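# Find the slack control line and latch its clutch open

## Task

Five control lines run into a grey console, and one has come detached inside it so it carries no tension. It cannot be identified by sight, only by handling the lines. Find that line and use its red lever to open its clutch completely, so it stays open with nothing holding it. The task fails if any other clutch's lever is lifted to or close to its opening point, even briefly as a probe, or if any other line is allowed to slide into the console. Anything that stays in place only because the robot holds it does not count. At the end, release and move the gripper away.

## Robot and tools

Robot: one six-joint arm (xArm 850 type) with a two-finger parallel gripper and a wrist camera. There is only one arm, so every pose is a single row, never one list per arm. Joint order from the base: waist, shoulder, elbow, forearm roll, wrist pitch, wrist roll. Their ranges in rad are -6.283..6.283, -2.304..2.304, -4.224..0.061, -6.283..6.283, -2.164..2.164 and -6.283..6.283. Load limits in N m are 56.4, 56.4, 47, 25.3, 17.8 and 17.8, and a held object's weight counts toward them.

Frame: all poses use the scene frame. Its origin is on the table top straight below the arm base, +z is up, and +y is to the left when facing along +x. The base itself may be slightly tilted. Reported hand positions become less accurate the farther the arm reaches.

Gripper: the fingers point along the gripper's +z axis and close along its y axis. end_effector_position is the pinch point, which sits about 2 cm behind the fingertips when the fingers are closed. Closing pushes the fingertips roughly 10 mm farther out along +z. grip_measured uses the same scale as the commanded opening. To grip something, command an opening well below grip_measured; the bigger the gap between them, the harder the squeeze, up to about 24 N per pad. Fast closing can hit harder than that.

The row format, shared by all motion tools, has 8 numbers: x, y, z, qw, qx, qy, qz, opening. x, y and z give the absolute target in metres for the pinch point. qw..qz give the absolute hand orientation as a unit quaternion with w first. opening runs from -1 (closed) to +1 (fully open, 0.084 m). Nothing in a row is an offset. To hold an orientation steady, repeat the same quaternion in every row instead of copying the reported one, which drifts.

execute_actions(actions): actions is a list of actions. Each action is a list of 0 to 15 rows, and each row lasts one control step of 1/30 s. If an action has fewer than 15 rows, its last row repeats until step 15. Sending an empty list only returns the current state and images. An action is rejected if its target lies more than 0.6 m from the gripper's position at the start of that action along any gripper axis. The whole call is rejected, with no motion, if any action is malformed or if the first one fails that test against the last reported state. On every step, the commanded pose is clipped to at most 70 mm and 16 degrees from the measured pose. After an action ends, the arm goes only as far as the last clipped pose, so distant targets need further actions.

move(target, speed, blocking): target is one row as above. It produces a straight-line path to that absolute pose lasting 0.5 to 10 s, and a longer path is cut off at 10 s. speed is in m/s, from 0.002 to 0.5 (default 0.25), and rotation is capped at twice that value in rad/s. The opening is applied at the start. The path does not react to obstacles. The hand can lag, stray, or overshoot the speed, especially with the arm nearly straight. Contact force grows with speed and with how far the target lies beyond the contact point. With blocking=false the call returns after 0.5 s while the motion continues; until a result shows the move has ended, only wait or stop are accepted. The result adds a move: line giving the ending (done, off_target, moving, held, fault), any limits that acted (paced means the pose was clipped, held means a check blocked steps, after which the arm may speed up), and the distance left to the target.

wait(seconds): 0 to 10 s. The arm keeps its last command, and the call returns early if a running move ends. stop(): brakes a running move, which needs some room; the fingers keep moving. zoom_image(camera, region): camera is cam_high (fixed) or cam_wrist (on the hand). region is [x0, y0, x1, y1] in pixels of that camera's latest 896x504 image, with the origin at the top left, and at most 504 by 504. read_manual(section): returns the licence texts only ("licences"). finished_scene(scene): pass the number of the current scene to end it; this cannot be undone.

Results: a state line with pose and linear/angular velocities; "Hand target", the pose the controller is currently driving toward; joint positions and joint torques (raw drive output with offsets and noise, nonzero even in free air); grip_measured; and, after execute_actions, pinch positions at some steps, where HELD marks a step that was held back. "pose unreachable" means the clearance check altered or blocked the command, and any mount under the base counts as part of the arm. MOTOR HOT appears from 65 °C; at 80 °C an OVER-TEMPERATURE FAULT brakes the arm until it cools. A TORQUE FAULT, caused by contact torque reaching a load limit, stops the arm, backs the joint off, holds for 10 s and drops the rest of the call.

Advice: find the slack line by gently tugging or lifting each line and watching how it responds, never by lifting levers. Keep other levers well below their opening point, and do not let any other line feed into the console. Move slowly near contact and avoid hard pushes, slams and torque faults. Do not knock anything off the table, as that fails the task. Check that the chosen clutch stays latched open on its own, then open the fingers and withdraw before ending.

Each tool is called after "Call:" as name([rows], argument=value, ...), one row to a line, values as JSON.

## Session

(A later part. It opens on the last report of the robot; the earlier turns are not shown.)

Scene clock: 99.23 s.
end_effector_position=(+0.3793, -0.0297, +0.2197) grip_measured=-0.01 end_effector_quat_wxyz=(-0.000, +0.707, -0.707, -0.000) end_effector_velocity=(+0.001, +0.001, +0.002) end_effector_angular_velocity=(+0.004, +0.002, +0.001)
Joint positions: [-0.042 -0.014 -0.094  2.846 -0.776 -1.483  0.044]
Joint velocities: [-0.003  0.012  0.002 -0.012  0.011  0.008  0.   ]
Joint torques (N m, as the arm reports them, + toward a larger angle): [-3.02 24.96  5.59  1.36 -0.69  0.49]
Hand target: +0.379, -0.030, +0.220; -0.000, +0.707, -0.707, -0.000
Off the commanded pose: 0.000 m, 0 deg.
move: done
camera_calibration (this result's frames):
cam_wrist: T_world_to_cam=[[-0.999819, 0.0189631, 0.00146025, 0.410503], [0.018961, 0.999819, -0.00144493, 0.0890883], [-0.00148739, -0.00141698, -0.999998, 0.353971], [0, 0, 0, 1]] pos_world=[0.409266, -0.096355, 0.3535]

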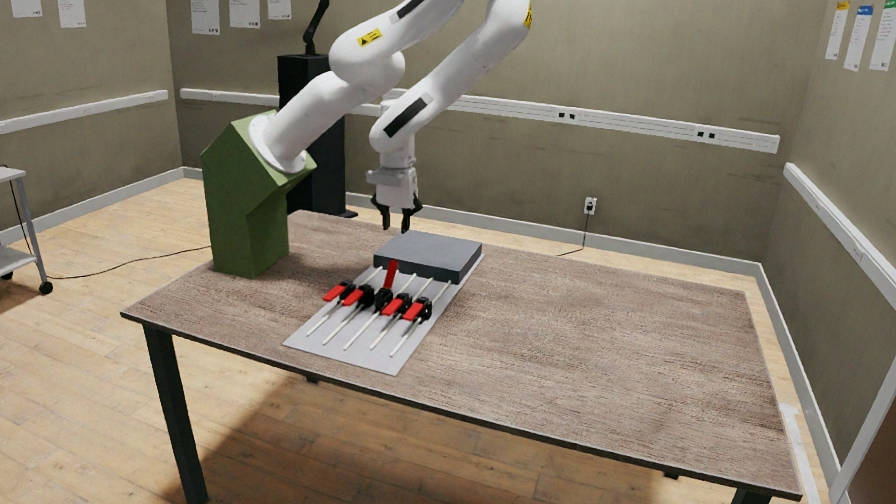

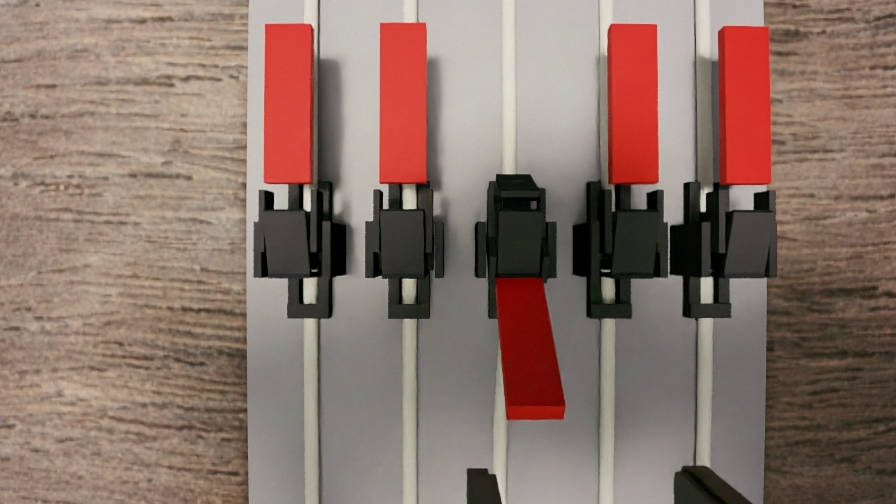

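Call:
move(target=[0.3795,-0.075,0.15,0,0.707,-0.707,0,-1], speed=0.12)

Call:
move(target=[0.3795,-0.045,0.14,0,0.707,-0.707,0,-1], speed=0.025)

Call:
move(target=[0.3795,-0.05,0.22,0,0.707,-0.707,0,0])

Scene clock: 104.47 s.
end_effector_position=(+0.3796, -0.0750, +0.1504) grip_measured=-1.00 end_effector_quat_wxyz=(+0.000, +0.707, -0.707, +0.000) end_effector_velocity=(+0.001, -0.001, -0.003) end_effector_angular_velocity=(-0.001, -0.001, -0.000)
Joint positions: [-0.16  -0.351 -0.276  2.773 -0.922 -1.551  0.   ]
Joint velocities: [-0.001 -0.009 -0.007  0.    -0.003 -0.001  0.   ]
Joint torques (N m, as the arm reports them, + toward a larger angle): [-5.88 25.23  6.45  1.62 -0.54  0.75]
Hand target: +0.380, -0.075, +0.150; +0.000, +0.707, -0.707, +0.000
Off the commanded pose: 0.000 m, 0 deg.
move: done
camera_calibration (this result's frames):
cam_wrist: T_world_to_cam=[[-0.99983, 0.0183328, 0.00173751, 0.411626], [0.018329, 0.99983, -0.00213262, 0.134587], [-0.00177631, -0.00210041, -0.999996, 0.284688], [0, 0, 0, 1]] pos_world=[0.409595, -0.141512, 0.284258]

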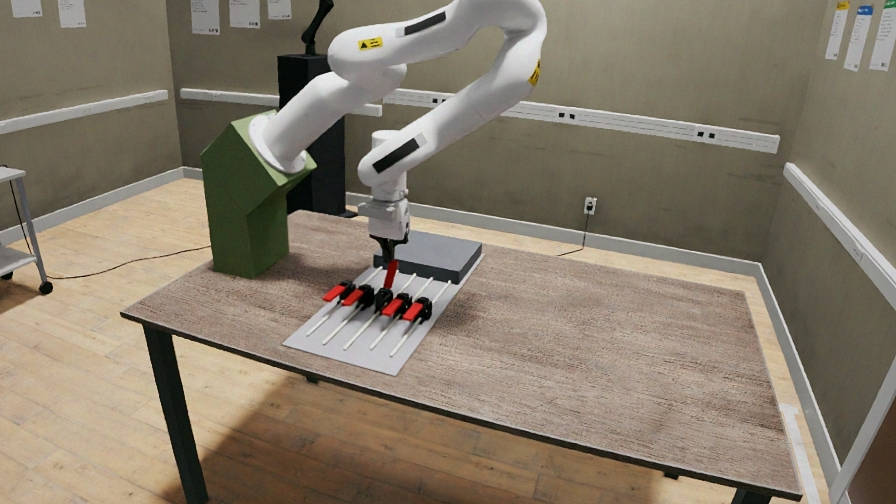

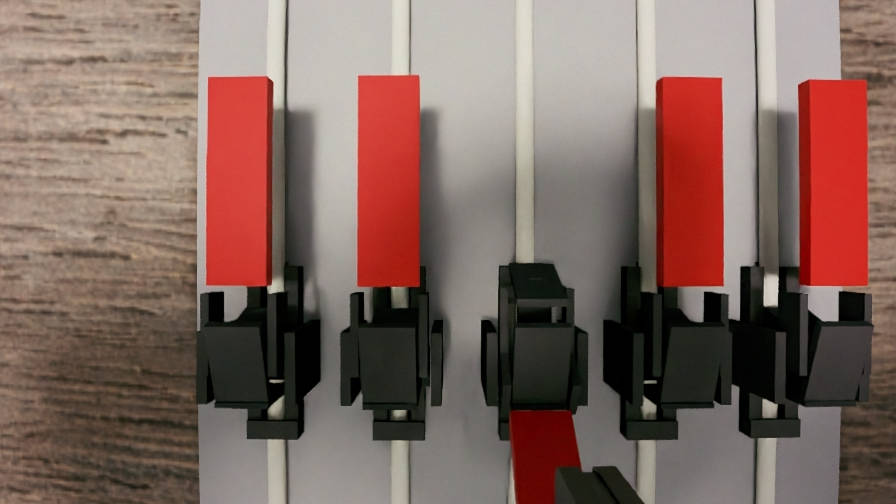

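Scene clock: 106.07 s.
end_effector_position=(+0.3795, -0.0453, +0.1400) grip_measured=-1.00 end_effector_quat_wxyz=(+0.000, +0.707, -0.707, +0.000) end_effector_velocity=(-0.000, +0.001, -0.001) end_effector_angular_velocity=(-0.000, -0.001, -0.000)
Joint positions: [-0.037 -0.374 -0.277  2.893 -0.946 -1.546  0.   ]
Joint velocities: [ 0.006 -0.003 -0.001  0.006 -0.003  0.     0.   ]
Joint torques (N m, as the arm reports them, + toward a larger angle): [-4.02 26.5   7.89  1.1  -0.76  0.39]
Hand target: +0.380, -0.045, +0.140; +0.000, +0.707, -0.707, +0.000
Off the commanded pose: 0.000 m, 0 deg.
move: done
camera_calibration (this result's frames):
cam_wrist: T_world_to_cam=[[-0.999829, 0.0184375, 0.0016804, 0.41109], [0.0184345, 0.999828, -0.00183321, 0.104793], [-0.00171391, -0.00180191, -0.999997, 0.274401], [0, 0, 0, 1]] pos_world=[0.409558, -0.11186, 0.273902]

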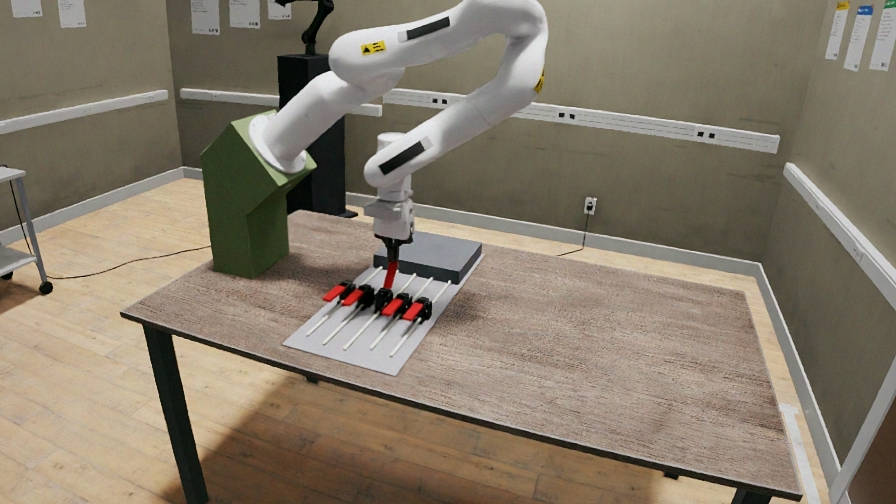

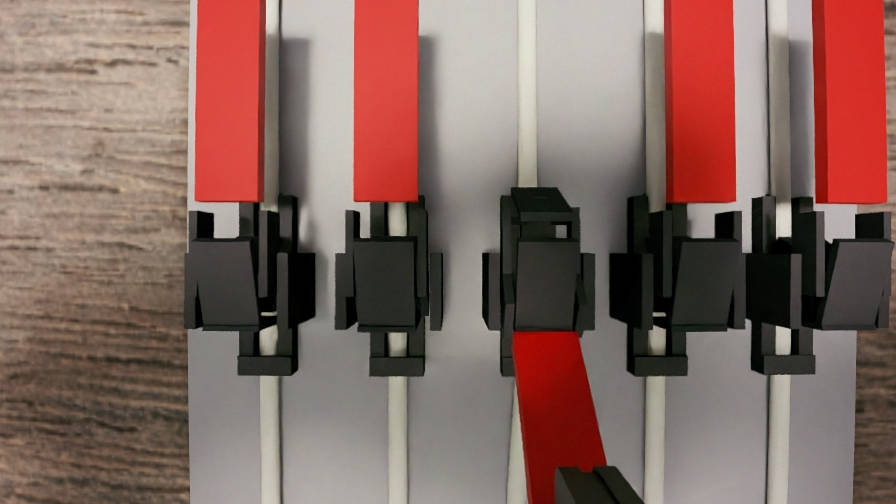

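Scene clock: 107.10 s.
end_effector_position=(+0.3793, -0.0497, +0.2196) grip_measured=-0.01 end_effector_quat_wxyz=(-0.000, +0.707, -0.707, +0.000) end_effector_velocity=(+0.001, -0.000, +0.002) end_effector_angular_velocity=(+0.003, +0.002, -0.002)
Joint positions: [-0.141 -0.032 -0.109  2.741 -0.782 -1.474  0.044]
Joint velocities: [-0.007  0.015  0.002 -0.016  0.013  0.013 -0.   ]
Joint torques (N m, as the arm reports them, + toward a larger angle): [-2.44 24.71  4.73  1.09 -0.64  0.5 ]
Hand target: +0.379, -0.050, +0.220; -0.000, +0.707, -0.707, -0.000
Off the commanded pose: 0.001 m, 0 deg.
move: done
camera_calibration (this result's frames):
cam_wrist: T_world_to_cam=[[-0.999821, 0.018868, 0.00138138, 0.410922], [0.0188658, 0.999821, -0.00158032, 0.109142], [-0.00141095, -0.00155397, -0.999998, 0.353867], [0, 0, 0, 1]] pos_world=[0.409289, -0.116326, 0.353471]

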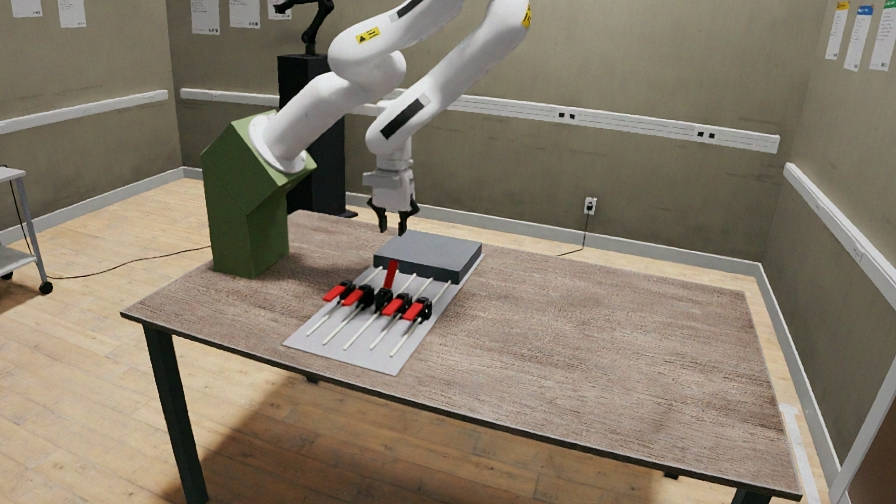

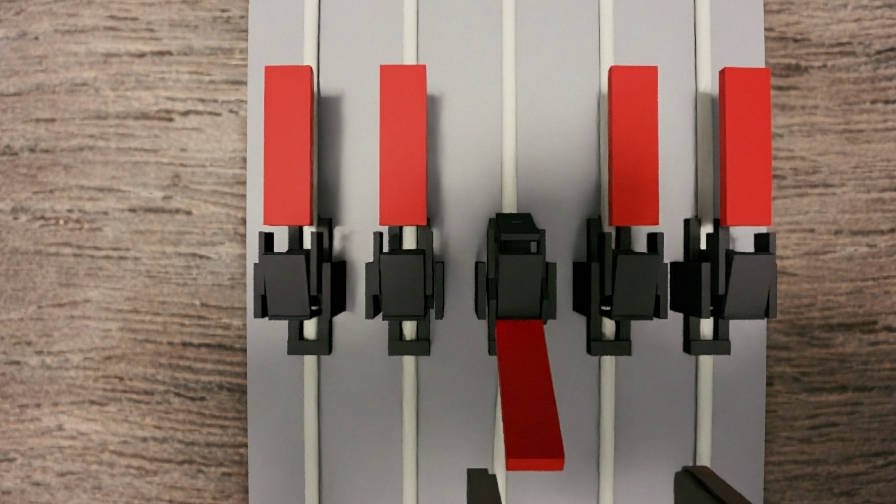

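No contact was made; retry lower.

Call:
move(target=[0.3795,-0.07,0.13,0,0.707,-0.707,0,-1], speed=0.12)

Call:
move(target=[0.3795,-0.045,0.12,0,0.707,-0.707,0,-1], speed=0.02)

Call:
move(target=[0.3795,-0.05,0.22,0,0.707,-0.707,0,0])

Scene clock: 112.73 s.
end_effector_position=(+0.3796, -0.0702, +0.1304) grip_measured=-1.00 end_effector_quat_wxyz=(+0.000, +0.707, -0.707, +0.000) end_effector_velocity=(+0.000, -0.001, -0.002) end_effector_angular_velocity=(-0.001, -0.002, -0.001)
Joint positions: [-0.121 -0.419 -0.317  2.816 -0.949 -1.558  0.   ]
Joint velocities: [ 0.    -0.006 -0.004  0.002 -0.004 -0.001  0.   ]
Joint torques (N m, as the arm reports them, + toward a larger angle): [-6.53 26.88  6.95  1.57 -0.41  0.42]
Hand target: +0.380, -0.070, +0.130; +0.000, +0.707, -0.707, +0.000
Off the commanded pose: 0.000 m, 0 deg.
move: done
camera_calibration (this result's frames):
cam_wrist: T_world_to_cam=[[-0.999833, 0.0182006, 0.00178255, 0.411583], [0.0181965, 0.999832, -0.00228838, 0.129861], [-0.0018239, -0.00225556, -0.999996, 0.264672], [0, 0, 0, 1]] pos_world=[0.409634, -0.136733, 0.264234]

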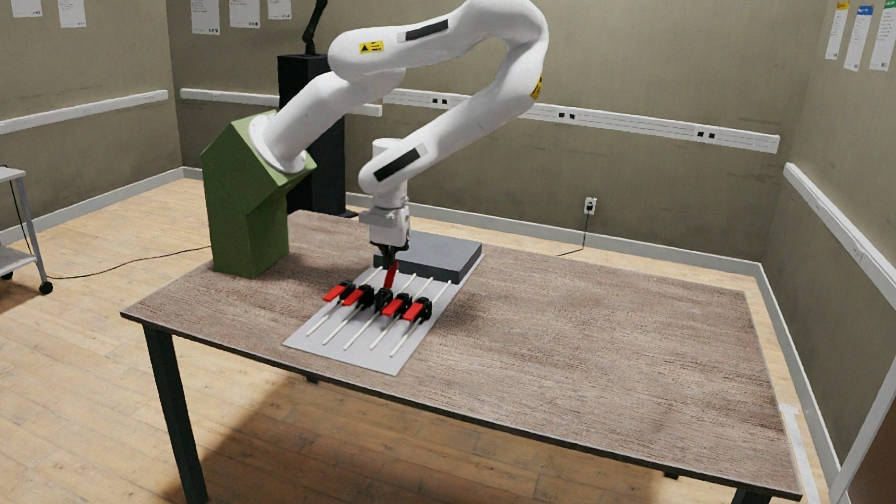

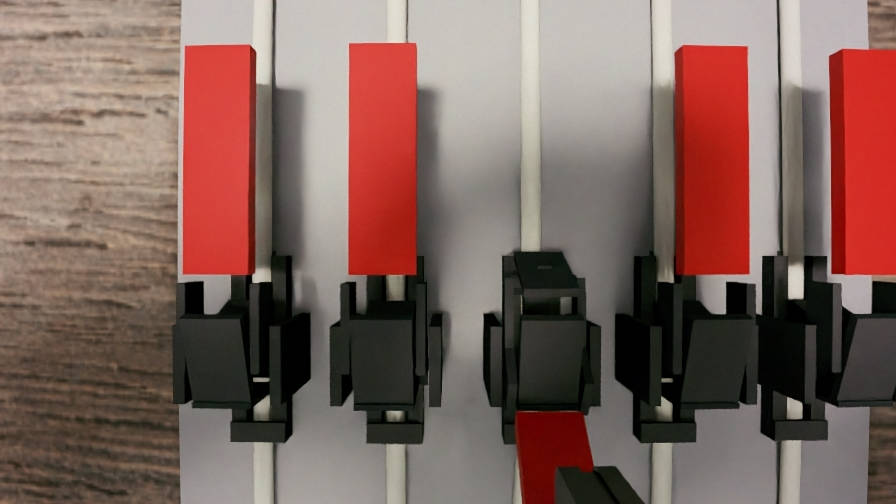

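Scene clock: 114.40 s.
end_effector_position=(+0.3795, -0.0452, +0.1201) grip_measured=-1.00 end_effector_quat_wxyz=(+0.000, +0.707, -0.707, -0.000) end_effector_velocity=(+0.000, +0.001, -0.001) end_effector_angular_velocity=(-0.001, -0.000, -0.000)
Joint positions: [-0.022 -0.443 -0.323  2.91  -0.969 -1.551  0.   ]
Joint velocities: [ 0.007 -0.002 -0.002  0.008 -0.001  0.     0.   ]
Joint torques (N m, as the arm reports them, + toward a larger angle): [-3.07 25.81  7.72  0.31 -0.55  0.4 ]
Hand target: +0.380, -0.045, +0.120; +0.000, +0.707, -0.707, +0.000
Off the commanded pose: 0.000 m, 0 deg.
move: done
camera_calibration (this result's frames):
cam_wrist: T_world_to_cam=[[-0.999829, 0.0184349, 0.00171344, 0.411101], [0.0184318, 0.999829, -0.00177854, 0.104724], [-0.00174594, -0.00174665, -0.999997, 0.254433], [0, 0, 0, 1]] pos_world=[0.409544, -0.111841, 0.253914]

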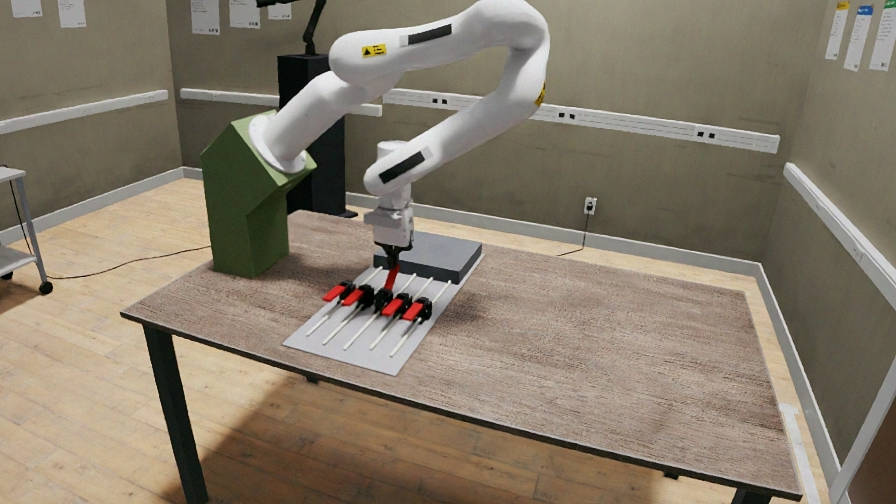

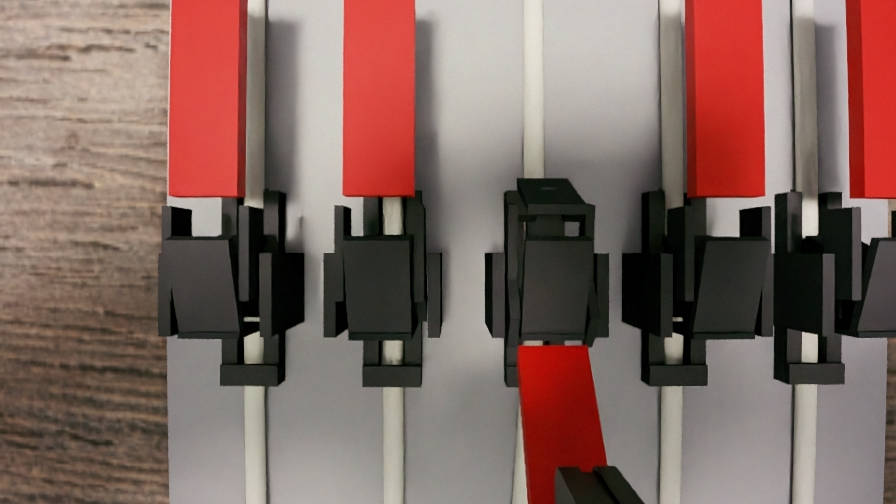

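Scene clock: 115.50 s.
end_effector_position=(+0.3793, -0.0496, +0.2196) grip_measured=-0.01 end_effector_quat_wxyz=(-0.000, +0.707, -0.707, +0.000) end_effector_velocity=(+0.001, +0.000, +0.002) end_effector_angular_velocity=(+0.004, +0.001, -0.001)
Joint positions: [-0.141 -0.033 -0.109  2.741 -0.782 -1.474  0.044]
Joint velocities: [-0.005  0.015  0.001 -0.017  0.013  0.014  0.   ]
Joint torques (N m, as the arm reports them, + toward a larger angle): [-2.41 25.97  4.4   1.49 -0.76  0.52]
Hand target: +0.379, -0.050, +0.220; -0.000, +0.707, -0.707, -0.000
Off the commanded pose: 0.001 m, 0 deg.
move: done
camera_calibration (this result's frames):
cam_wrist: T_world_to_cam=[[-0.99982, 0.0189215, 0.00135425, 0.410899], [0.0189193, 0.99982, -0.00155354, 0.109068], [-0.0013834, -0.00152763, -0.999998, 0.35384], [0, 0, 0, 1]] pos_world=[0.409251, -0.116282, 0.353452]

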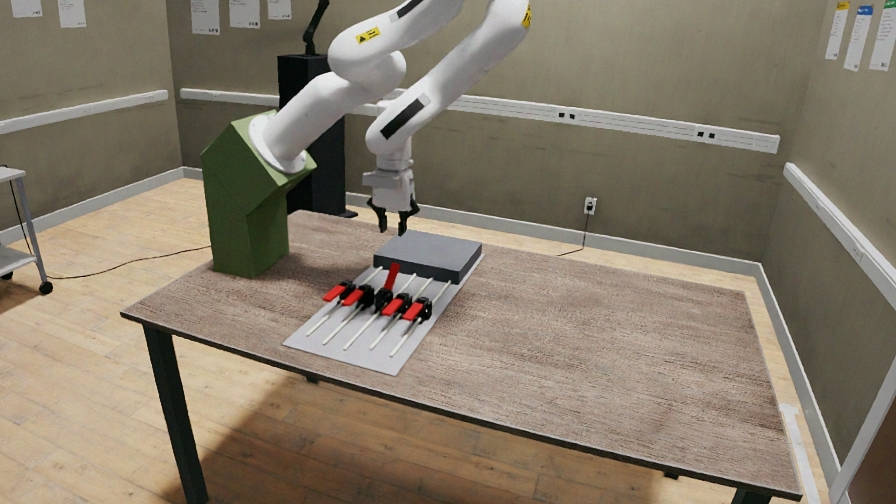

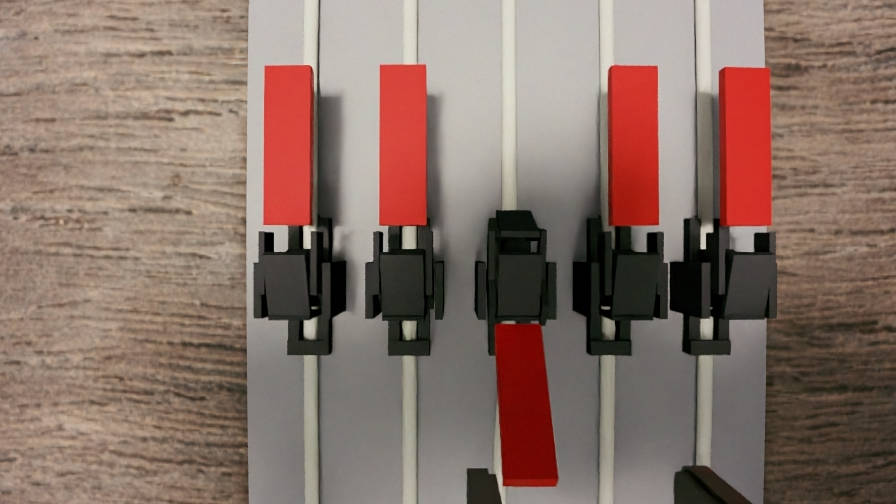

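It moves further. Keep pressing it over.

Call:
move(target=[0.3795,-0.04,0.125,0,0.707,-0.707,0,-1], speed=0.12)

Call:
move(target=[0.3795,-0.03,0.105,0,0.707,-0.707,0,-1], speed=0.02)

Call:
move(target=[0.3795,-0.022,0.093,0,0.707,-0.707,0,-1], speed=0.02)

Scene clock: 121.87 s.
end_effector_position=(+0.3796, -0.0404, +0.1253) grip_measured=-1.00 end_effector_quat_wxyz=(+0.000, +0.707, -0.707, +0.000) end_effector_velocity=(+0.000, +0.000, -0.002) end_effector_angular_velocity=(+0.000, -0.001, +0.000)
Joint positions: [-0.007 -0.423 -0.309  2.924 -0.964 -1.548  0.   ]
Joint velocities: [ 0.002 -0.006 -0.004  0.001 -0.003 -0.     0.   ]
Joint torques (N m, as the arm reports them, + toward a larger angle): [-2.84 29.18  8.34  1.19 -0.75  0.64]
Hand target: +0.380, -0.040, +0.125; +0.000, +0.707, -0.707, +0.000
Off the commanded pose: 0.001 m, 0 deg.
move: done
camera_calibration (this result's frames):
cam_wrist: T_world_to_cam=[[-0.999835, 0.018099, 0.00179165, 0.411074], [0.0180947, 0.999833, -0.00236536, 0.100062], [-0.00183416, -0.00233255, -0.999996, 0.259722], [0, 0, 0, 1]] pos_world=[0.409672, -0.106879, 0.259221]

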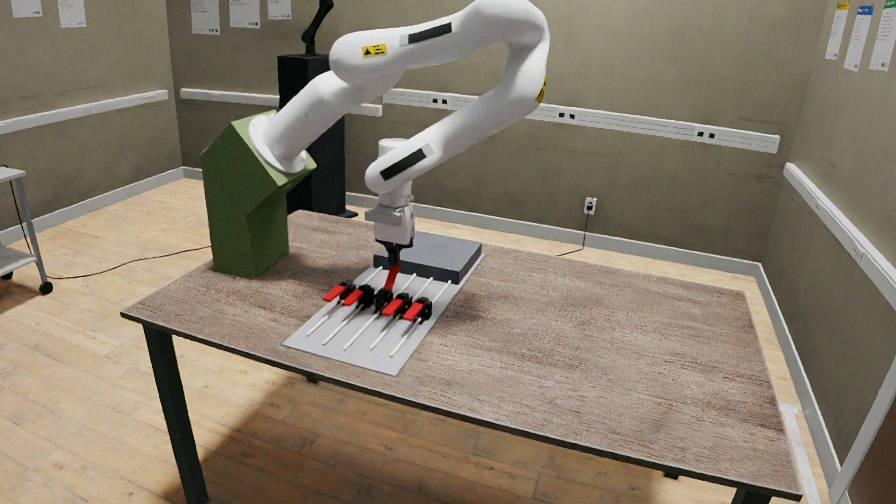

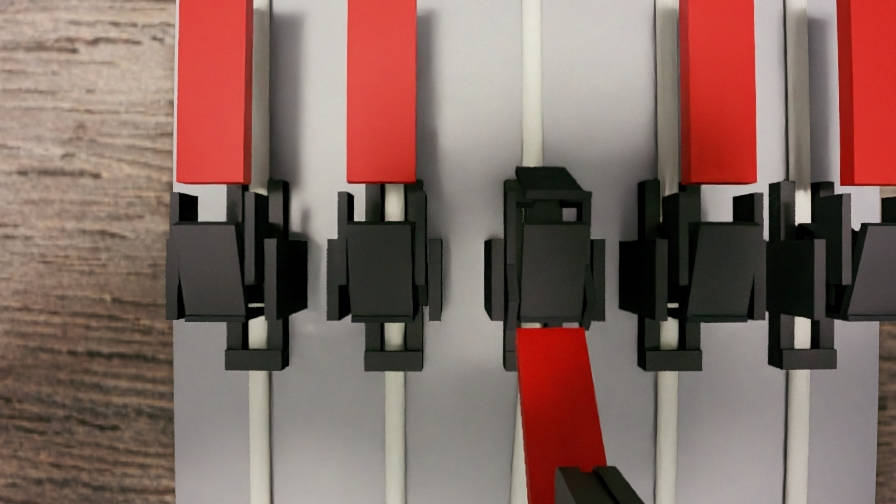

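Scene clock: 123.30 s.
end_effector_position=(+0.3795, -0.0302, +0.1052) grip_measured=-1.00 end_effector_quat_wxyz=(+0.000, +0.707, -0.707, +0.000) end_effector_velocity=(-0.000, +0.001, -0.001) end_effector_angular_velocity=(+0.000, -0.000, -0.000)
Joint positions: [ 0.042 -0.487 -0.351  2.971 -0.986 -1.545  0.   ]
Joint velocities: [ 0.004 -0.005 -0.003  0.004 -0.002  0.     0.   ]
Joint torques (N m, as the arm reports them, + toward a larger angle): [-2.35 27.81  8.16  1.3  -0.65  0.63]
Hand target: +0.380, -0.030, +0.105; +0.000, +0.707, -0.707, +0.000
Off the commanded pose: 0.000 m, 0 deg.
move: done
camera_calibration (this result's frames):
cam_wrist: T_world_to_cam=[[-0.999828, 0.0184872, 0.0016411, 0.410893], [0.0184842, 0.999827, -0.00182632, 0.0895966], [-0.00167458, -0.00179567, -0.999997, 0.239524], [0, 0, 0, 1]] pos_world=[0.409568, -0.0967473, 0.239012]

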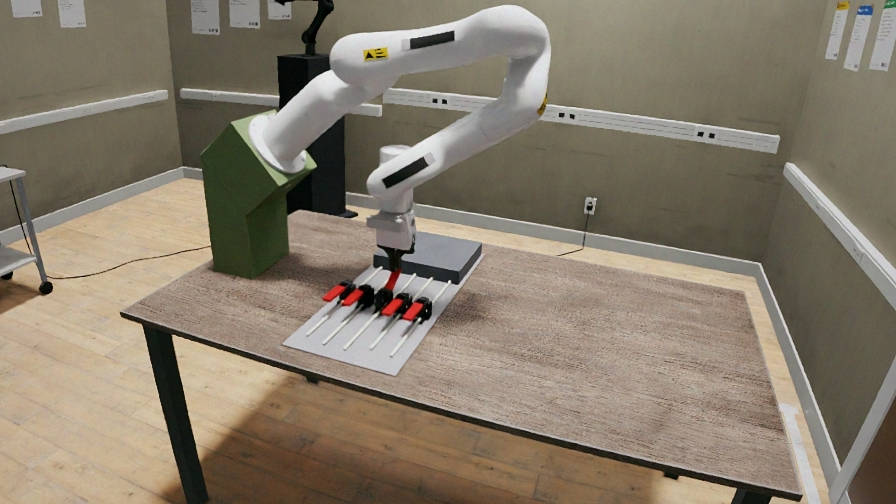

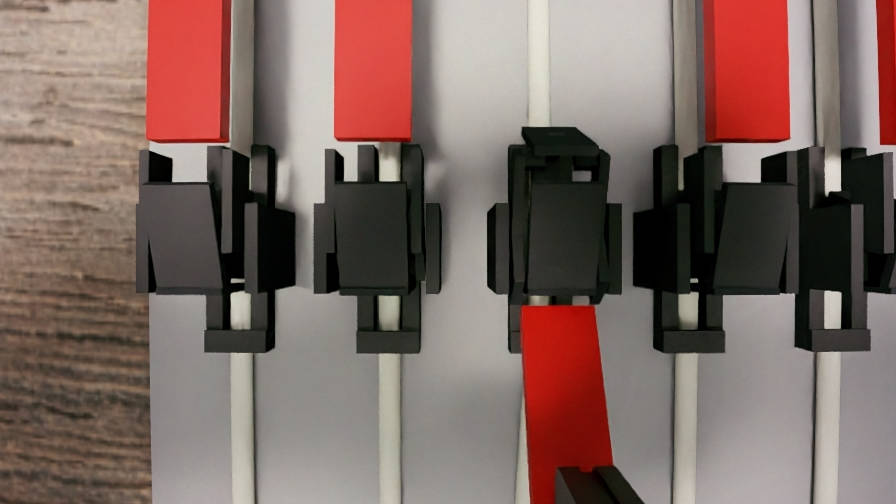

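Scene clock: 124.33 s.
end_effector_position=(+0.3795, -0.0221, +0.0931) grip_measured=-1.00 end_effector_quat_wxyz=(+0.000, +0.707, -0.707, -0.000) end_effector_velocity=(-0.001, +0.001, -0.001) end_effector_angular_velocity=(+0.001, +0.003, +0.001)
Joint positions: [ 0.076 -0.523 -0.377  3.002 -0.997 -1.541  0.   ]
Joint velocities: [ 0.004 -0.005 -0.003  0.002  0.001  0.     0.   ]
Joint torques (N m, as the arm reports them, + toward a larger angle): [-1.38 27.02  8.51  1.12 -0.91  0.63]
Hand target: +0.380, -0.022, +0.093; +0.000, +0.707, -0.707, +0.000
Off the commanded pose: 0.000 m, 0 deg.
move: done
camera_calibration (this result's frames):
cam_wrist: T_world_to_cam=[[-0.999827, 0.0185137, 0.00165393, 0.410742], [0.0185108, 0.999827, -0.00176965, 0.0815384], [-0.0016864, -0.00173873, -0.999997, 0.227528], [0, 0, 0, 1]] pos_world=[0.409545, -0.0887331, 0.226992]

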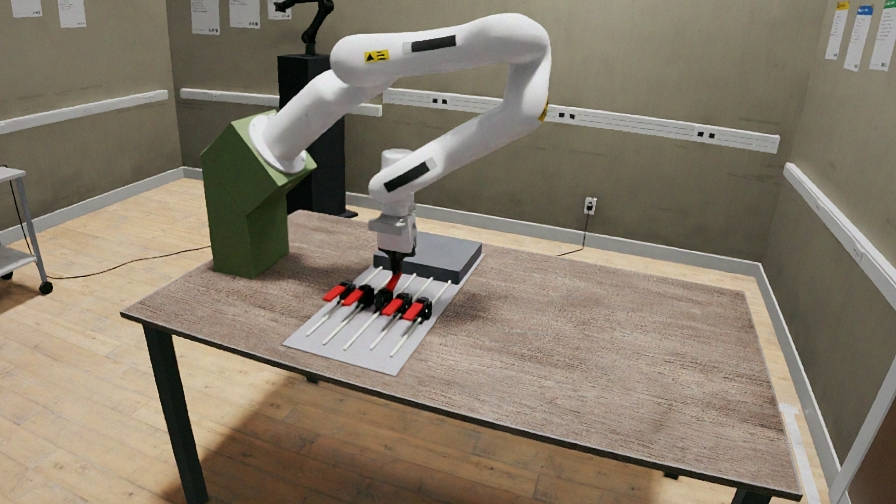

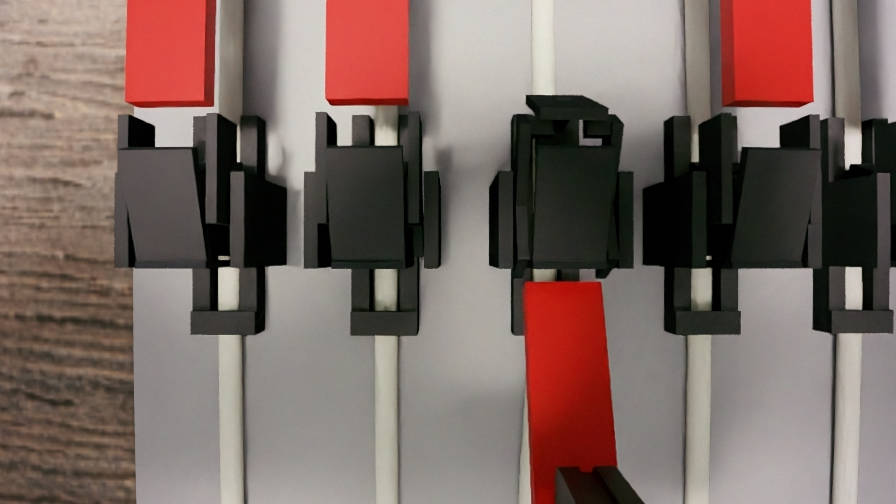

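Call:
move(target=[0.3795,-0.018,0.083,0,0.707,-0.707,0,-1], speed=0.02)

Call:
move(target=[0.3795,-0.015,0.073,0,0.707,-0.707,0,-1], speed=0.02)

Scene clock: 128.37 s.
end_effector_position=(+0.3795, -0.0181, +0.0832) grip_measured=-1.00 end_effector_quat_wxyz=(-0.000, +0.707, -0.707, +0.000) end_effector_velocity=(+0.000, -0.001, -0.002) end_effector_angular_velocity=(-0.003, -0.000, -0.002)
Joint positions: [ 0.094 -0.552 -0.4    3.019 -1.003 -1.539  0.   ]
Joint velocities: [ 0.001 -0.005 -0.004  0.005 -0.001  0.     0.   ]
Joint torques (N m, as the arm reports them, + toward a larger angle): [-2.63 26.34  8.03  1.75 -0.67  0.49]
Hand target: +0.380, -0.018, +0.083; +0.000, +0.707, -0.707, +0.000
Off the commanded pose: 0.000 m, 0 deg.
move: done
camera_calibration (this result's frames):
cam_wrist: T_world_to_cam=[[-0.999827, 0.0185378, 0.00164684, 0.410681], [0.0185348, 0.999827, -0.00177005, 0.0774662], [-0.00167937, -0.00173921, -0.999997, 0.217548], [0, 0, 0, 1]] pos_world=[0.409539, -0.0846875, 0.217008]

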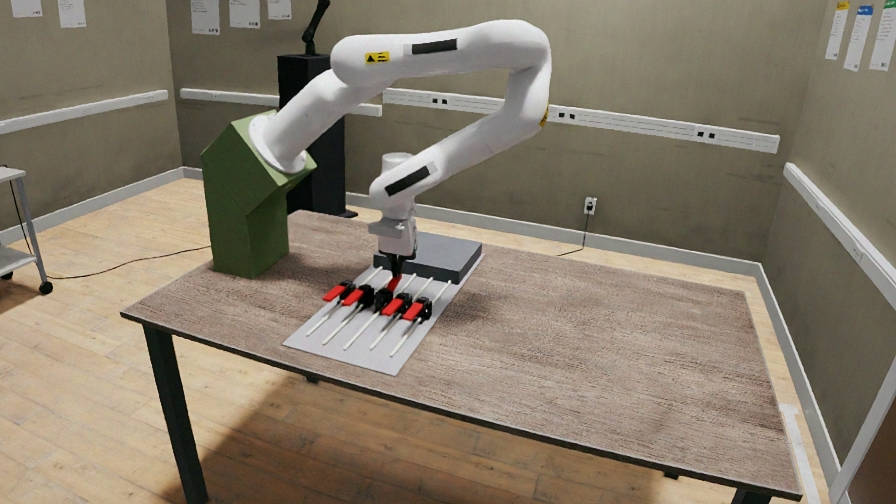

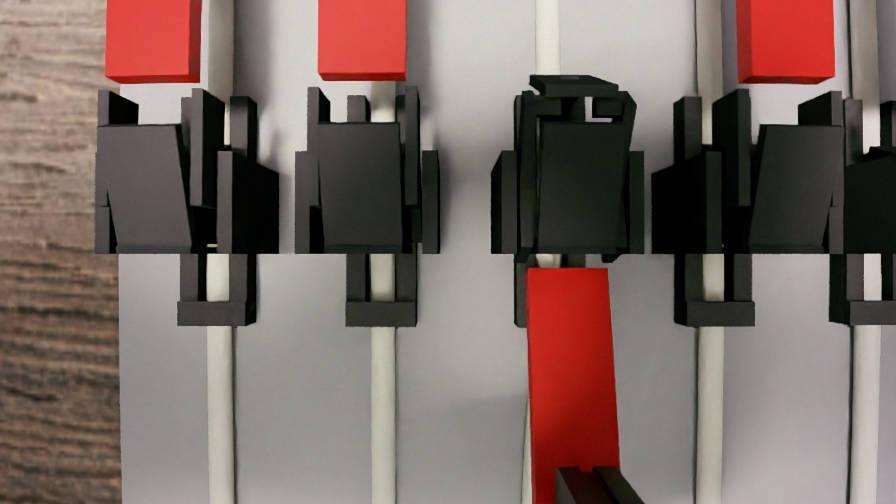

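Scene clock: 129.20 s.
end_effector_position=(+0.3795, -0.0151, +0.0732) grip_measured=-1.00 end_effector_quat_wxyz=(+0.000, +0.707, -0.707, +0.000) end_effector_velocity=(-0.000, +0.001, -0.002) end_effector_angular_velocity=(+0.001, +0.001, +0.001)
Joint positions: [ 0.108 -0.581 -0.424  3.032 -1.009 -1.537  0.   ]
Joint velocities: [ 0.002 -0.005 -0.004  0.    -0.001  0.     0.   ]
Joint torques (N m, as the arm reports them, + toward a larger angle): [-3.32 28.43  8.73  1.7  -0.6   0.45]
Hand target: +0.380, -0.015, +0.073; +0.000, +0.707, -0.707, +0.000
Off the commanded pose: 0.000 m, 0 deg.
move: done
camera_calibration (this result's frames):
cam_wrist: T_world_to_cam=[[-0.999827, 0.0185482, 0.0016529, 0.410635], [0.0185453, 0.999826, -0.00177297, 0.0744278], [-0.0016855, -0.00174201, -0.999997, 0.20756], [0, 0, 0, 1]] pos_world=[0.409533, -0.0816699, 0.207013]

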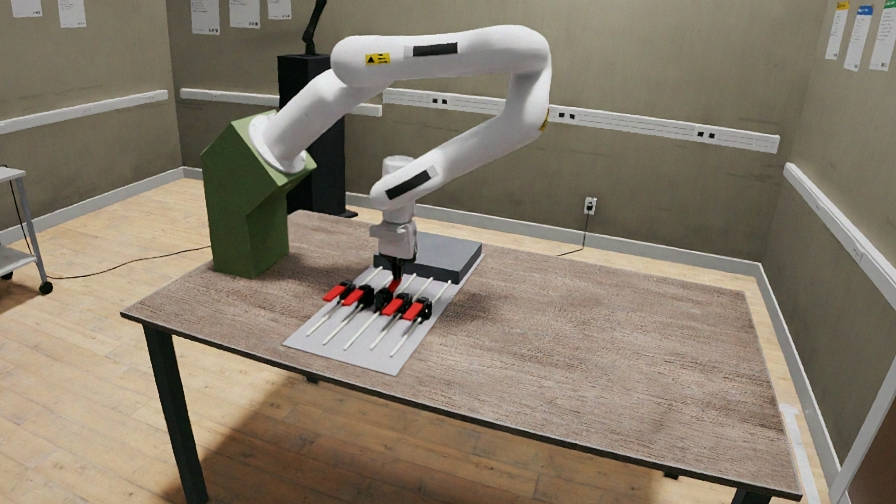

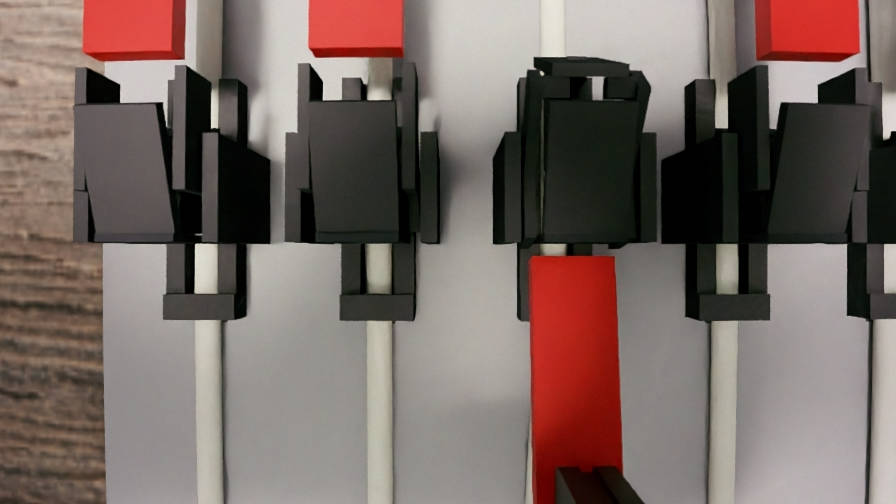

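Call:
move(target=[0.3795,-0.015,0.065,0,0.707,-0.707,0,-1], speed=0.02)

Call:
move(target=[0.3795,-0.015,0.058,0,0.707,-0.707,0,-1], speed=0.02)

Call:
move(target=[0.3795,-0.015,0.2,0,0.707,-0.707,0,-1])

Scene clock: 133.83 s.
end_effector_position=(+0.3787, -0.0148, +0.0687) grip_measured=-1.00 end_effector_quat_wxyz=(-0.003, +0.707, -0.708, +0.003) end_effector_velocity=(-0.001, +0.001, +0.001) end_effector_angular_velocity=(+0.000, -0.009, -0.001)
Joint positions: [ 0.11  -0.599 -0.432  3.035 -1.026 -1.537  0.   ]
Joint velocities: [ 0.001 -0.005  0.004  0.002 -0.019 -0.     0.   ]
Joint torques (N m, as the arm reports them, + toward a larger angle): [  3.94   3.24 -10.43   0.14   5.52   0.66]
Hand target: +0.380, -0.015, +0.065; -0.000, +0.707, -0.707, +0.000
Off the commanded pose: 0.004 m, 0 deg.
move: off_target
camera_calibration (this result's frames):
cam_wrist: T_world_to_cam=[[-0.999789, 0.0197132, -0.00574554, 0.410373], [0.019723, 0.999804, -0.00164961, 0.0737097], [0.0057119, -0.00176258, -0.999982, 0.200274], [0, 0, 0, 1]] pos_world=[0.407688, -0.081432, 0.20275]

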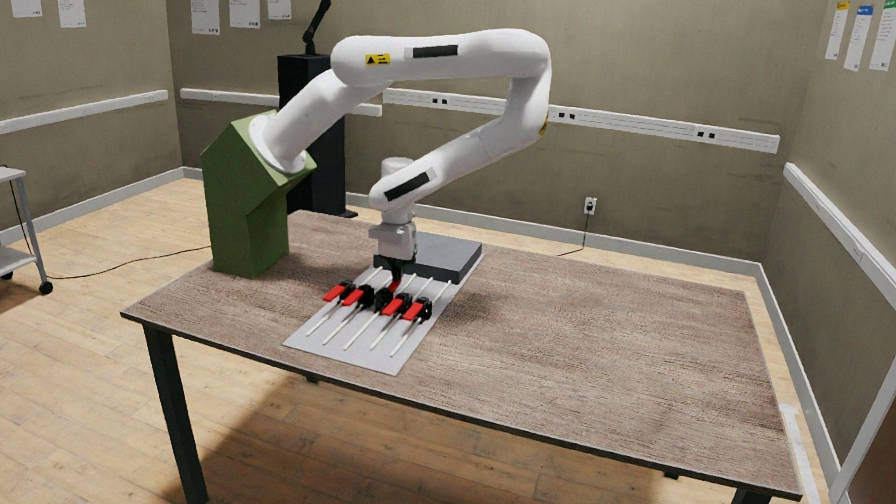

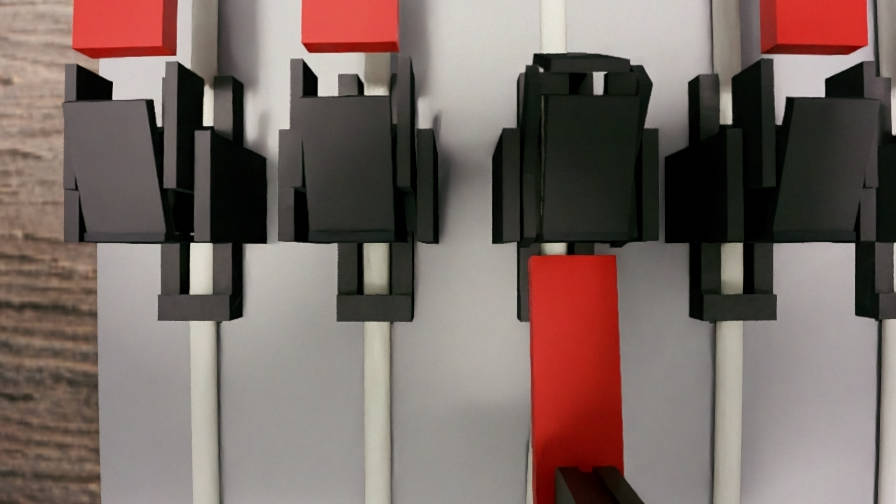

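Scene clock: 134.60 s.
end_effector_position=(+0.3783, -0.0143, +0.0667) grip_measured=-1.00 end_effector_quat_wxyz=(-0.007, +0.706, -0.708, +0.007) end_effector_velocity=(-0.000, -0.000, +0.000) end_effector_angular_velocity=(-0.001, -0.006, -0.001)
Joint positions: [ 0.112 -0.613 -0.435  3.037 -1.048 -1.537  0.   ]
Joint velocities: [-0.001 -0.003  0.002  0.001 -0.011 -0.     0.   ]
Joint torques (N m, as the arm reports them, + toward a larger angle): [ 11.73 -10.76 -23.26  -3.29   8.86   0.49]
Hand target: +0.380, -0.015, +0.058; -0.000, +0.707, -0.707, +0.000
Off the commanded pose: 0.009 m, 1 deg.
move: off_target
camera_calibration (this result's frames):
cam_wrist: T_world_to_cam=[[-0.999637, 0.0207607, -0.0171849, 0.410682], [0.0207837, 0.999783, -0.0011642, 0.0727913], [0.017157, -0.00152094, -0.999852, 0.193944], [0, 0, 0, 1]] pos_world=[0.405692, -0.0810065, 0.201057]

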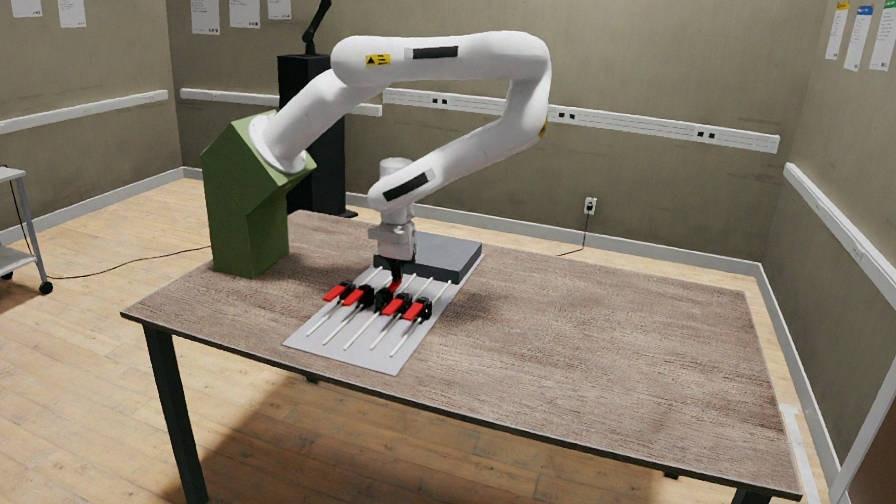

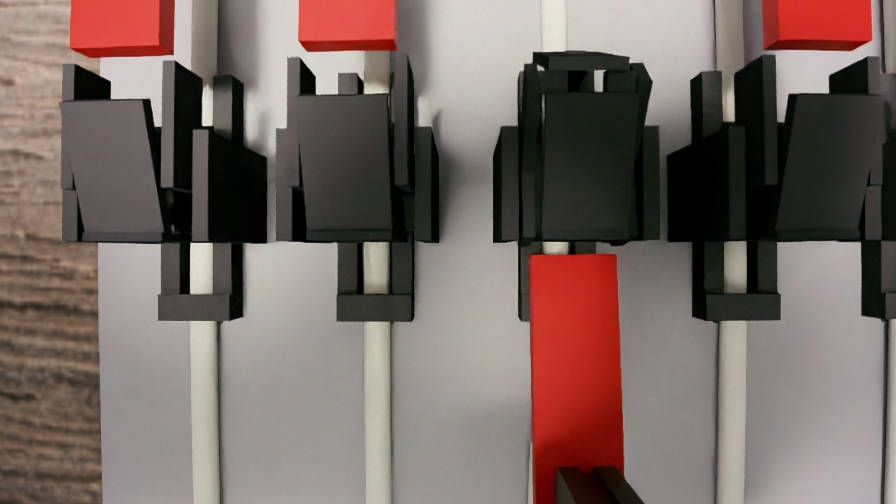

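Scene clock: 135.83 s.
end_effector_position=(+0.3792, -0.0147, +0.1997) grip_measured=-1.00 end_effector_quat_wxyz=(-0.000, +0.707, -0.707, -0.000) end_effector_velocity=(+0.000, +0.001, +0.002) end_effector_angular_velocity=(+0.003, +0.001, +0.001)
Joint positions: [ 0.051 -0.109 -0.129  2.958 -0.833 -1.509  0.   ]
Joint velocities: [-0.001  0.013  0.004 -0.006  0.01   0.004  0.   ]
Joint torques (N m, as the arm reports them, + toward a larger angle): [-1.48 23.43  6.16  1.48 -0.59  0.52]
Hand target: +0.379, -0.015, +0.200; -0.000, +0.707, -0.707, -0.000
Off the commanded pose: 0.001 m, 0 deg.
move: done
camera_calibration (this result's frames):
cam_wrist: T_world_to_cam=[[-0.999818, 0.0190034, 0.0015065, 0.410173], [0.0190012, 0.999818, -0.00149893, 0.0740249], [-0.00153471, -0.00147003, -0.999998, 0.334], [0, 0, 0, 1]] pos_world=[0.409204, -0.0813151, 0.333492]

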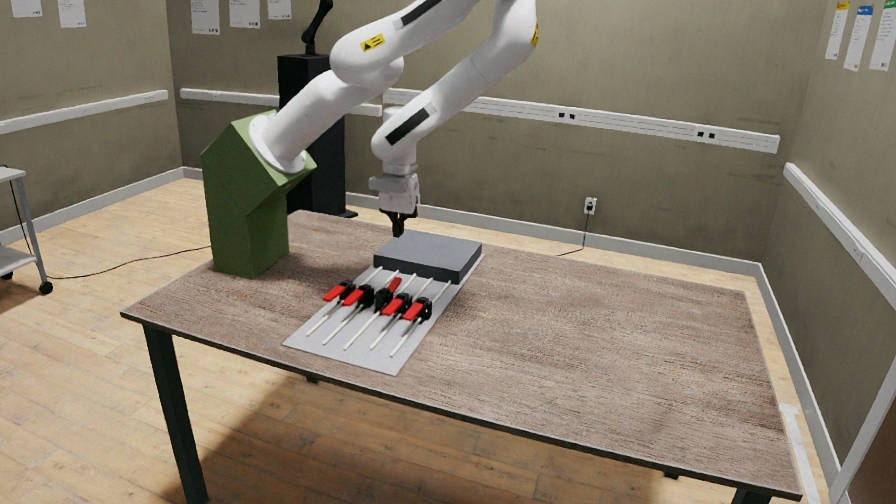

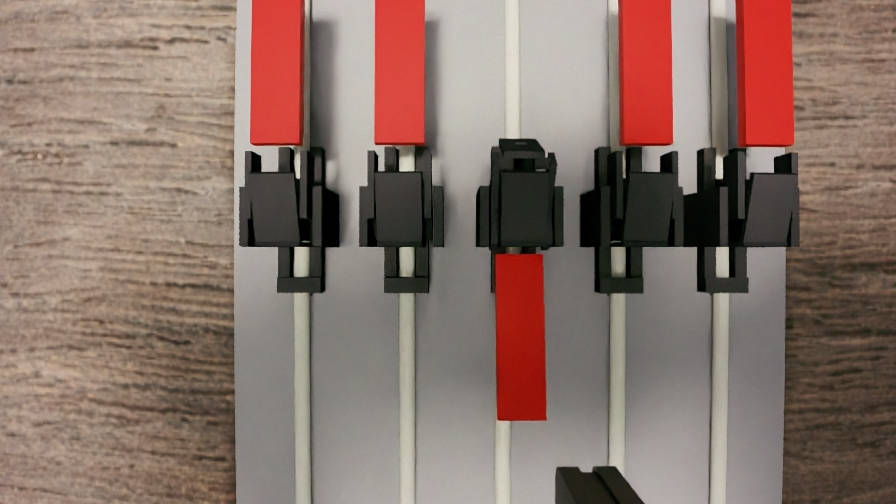

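Call:
finished_scene(scene=1)

The scene is finished: the task was done.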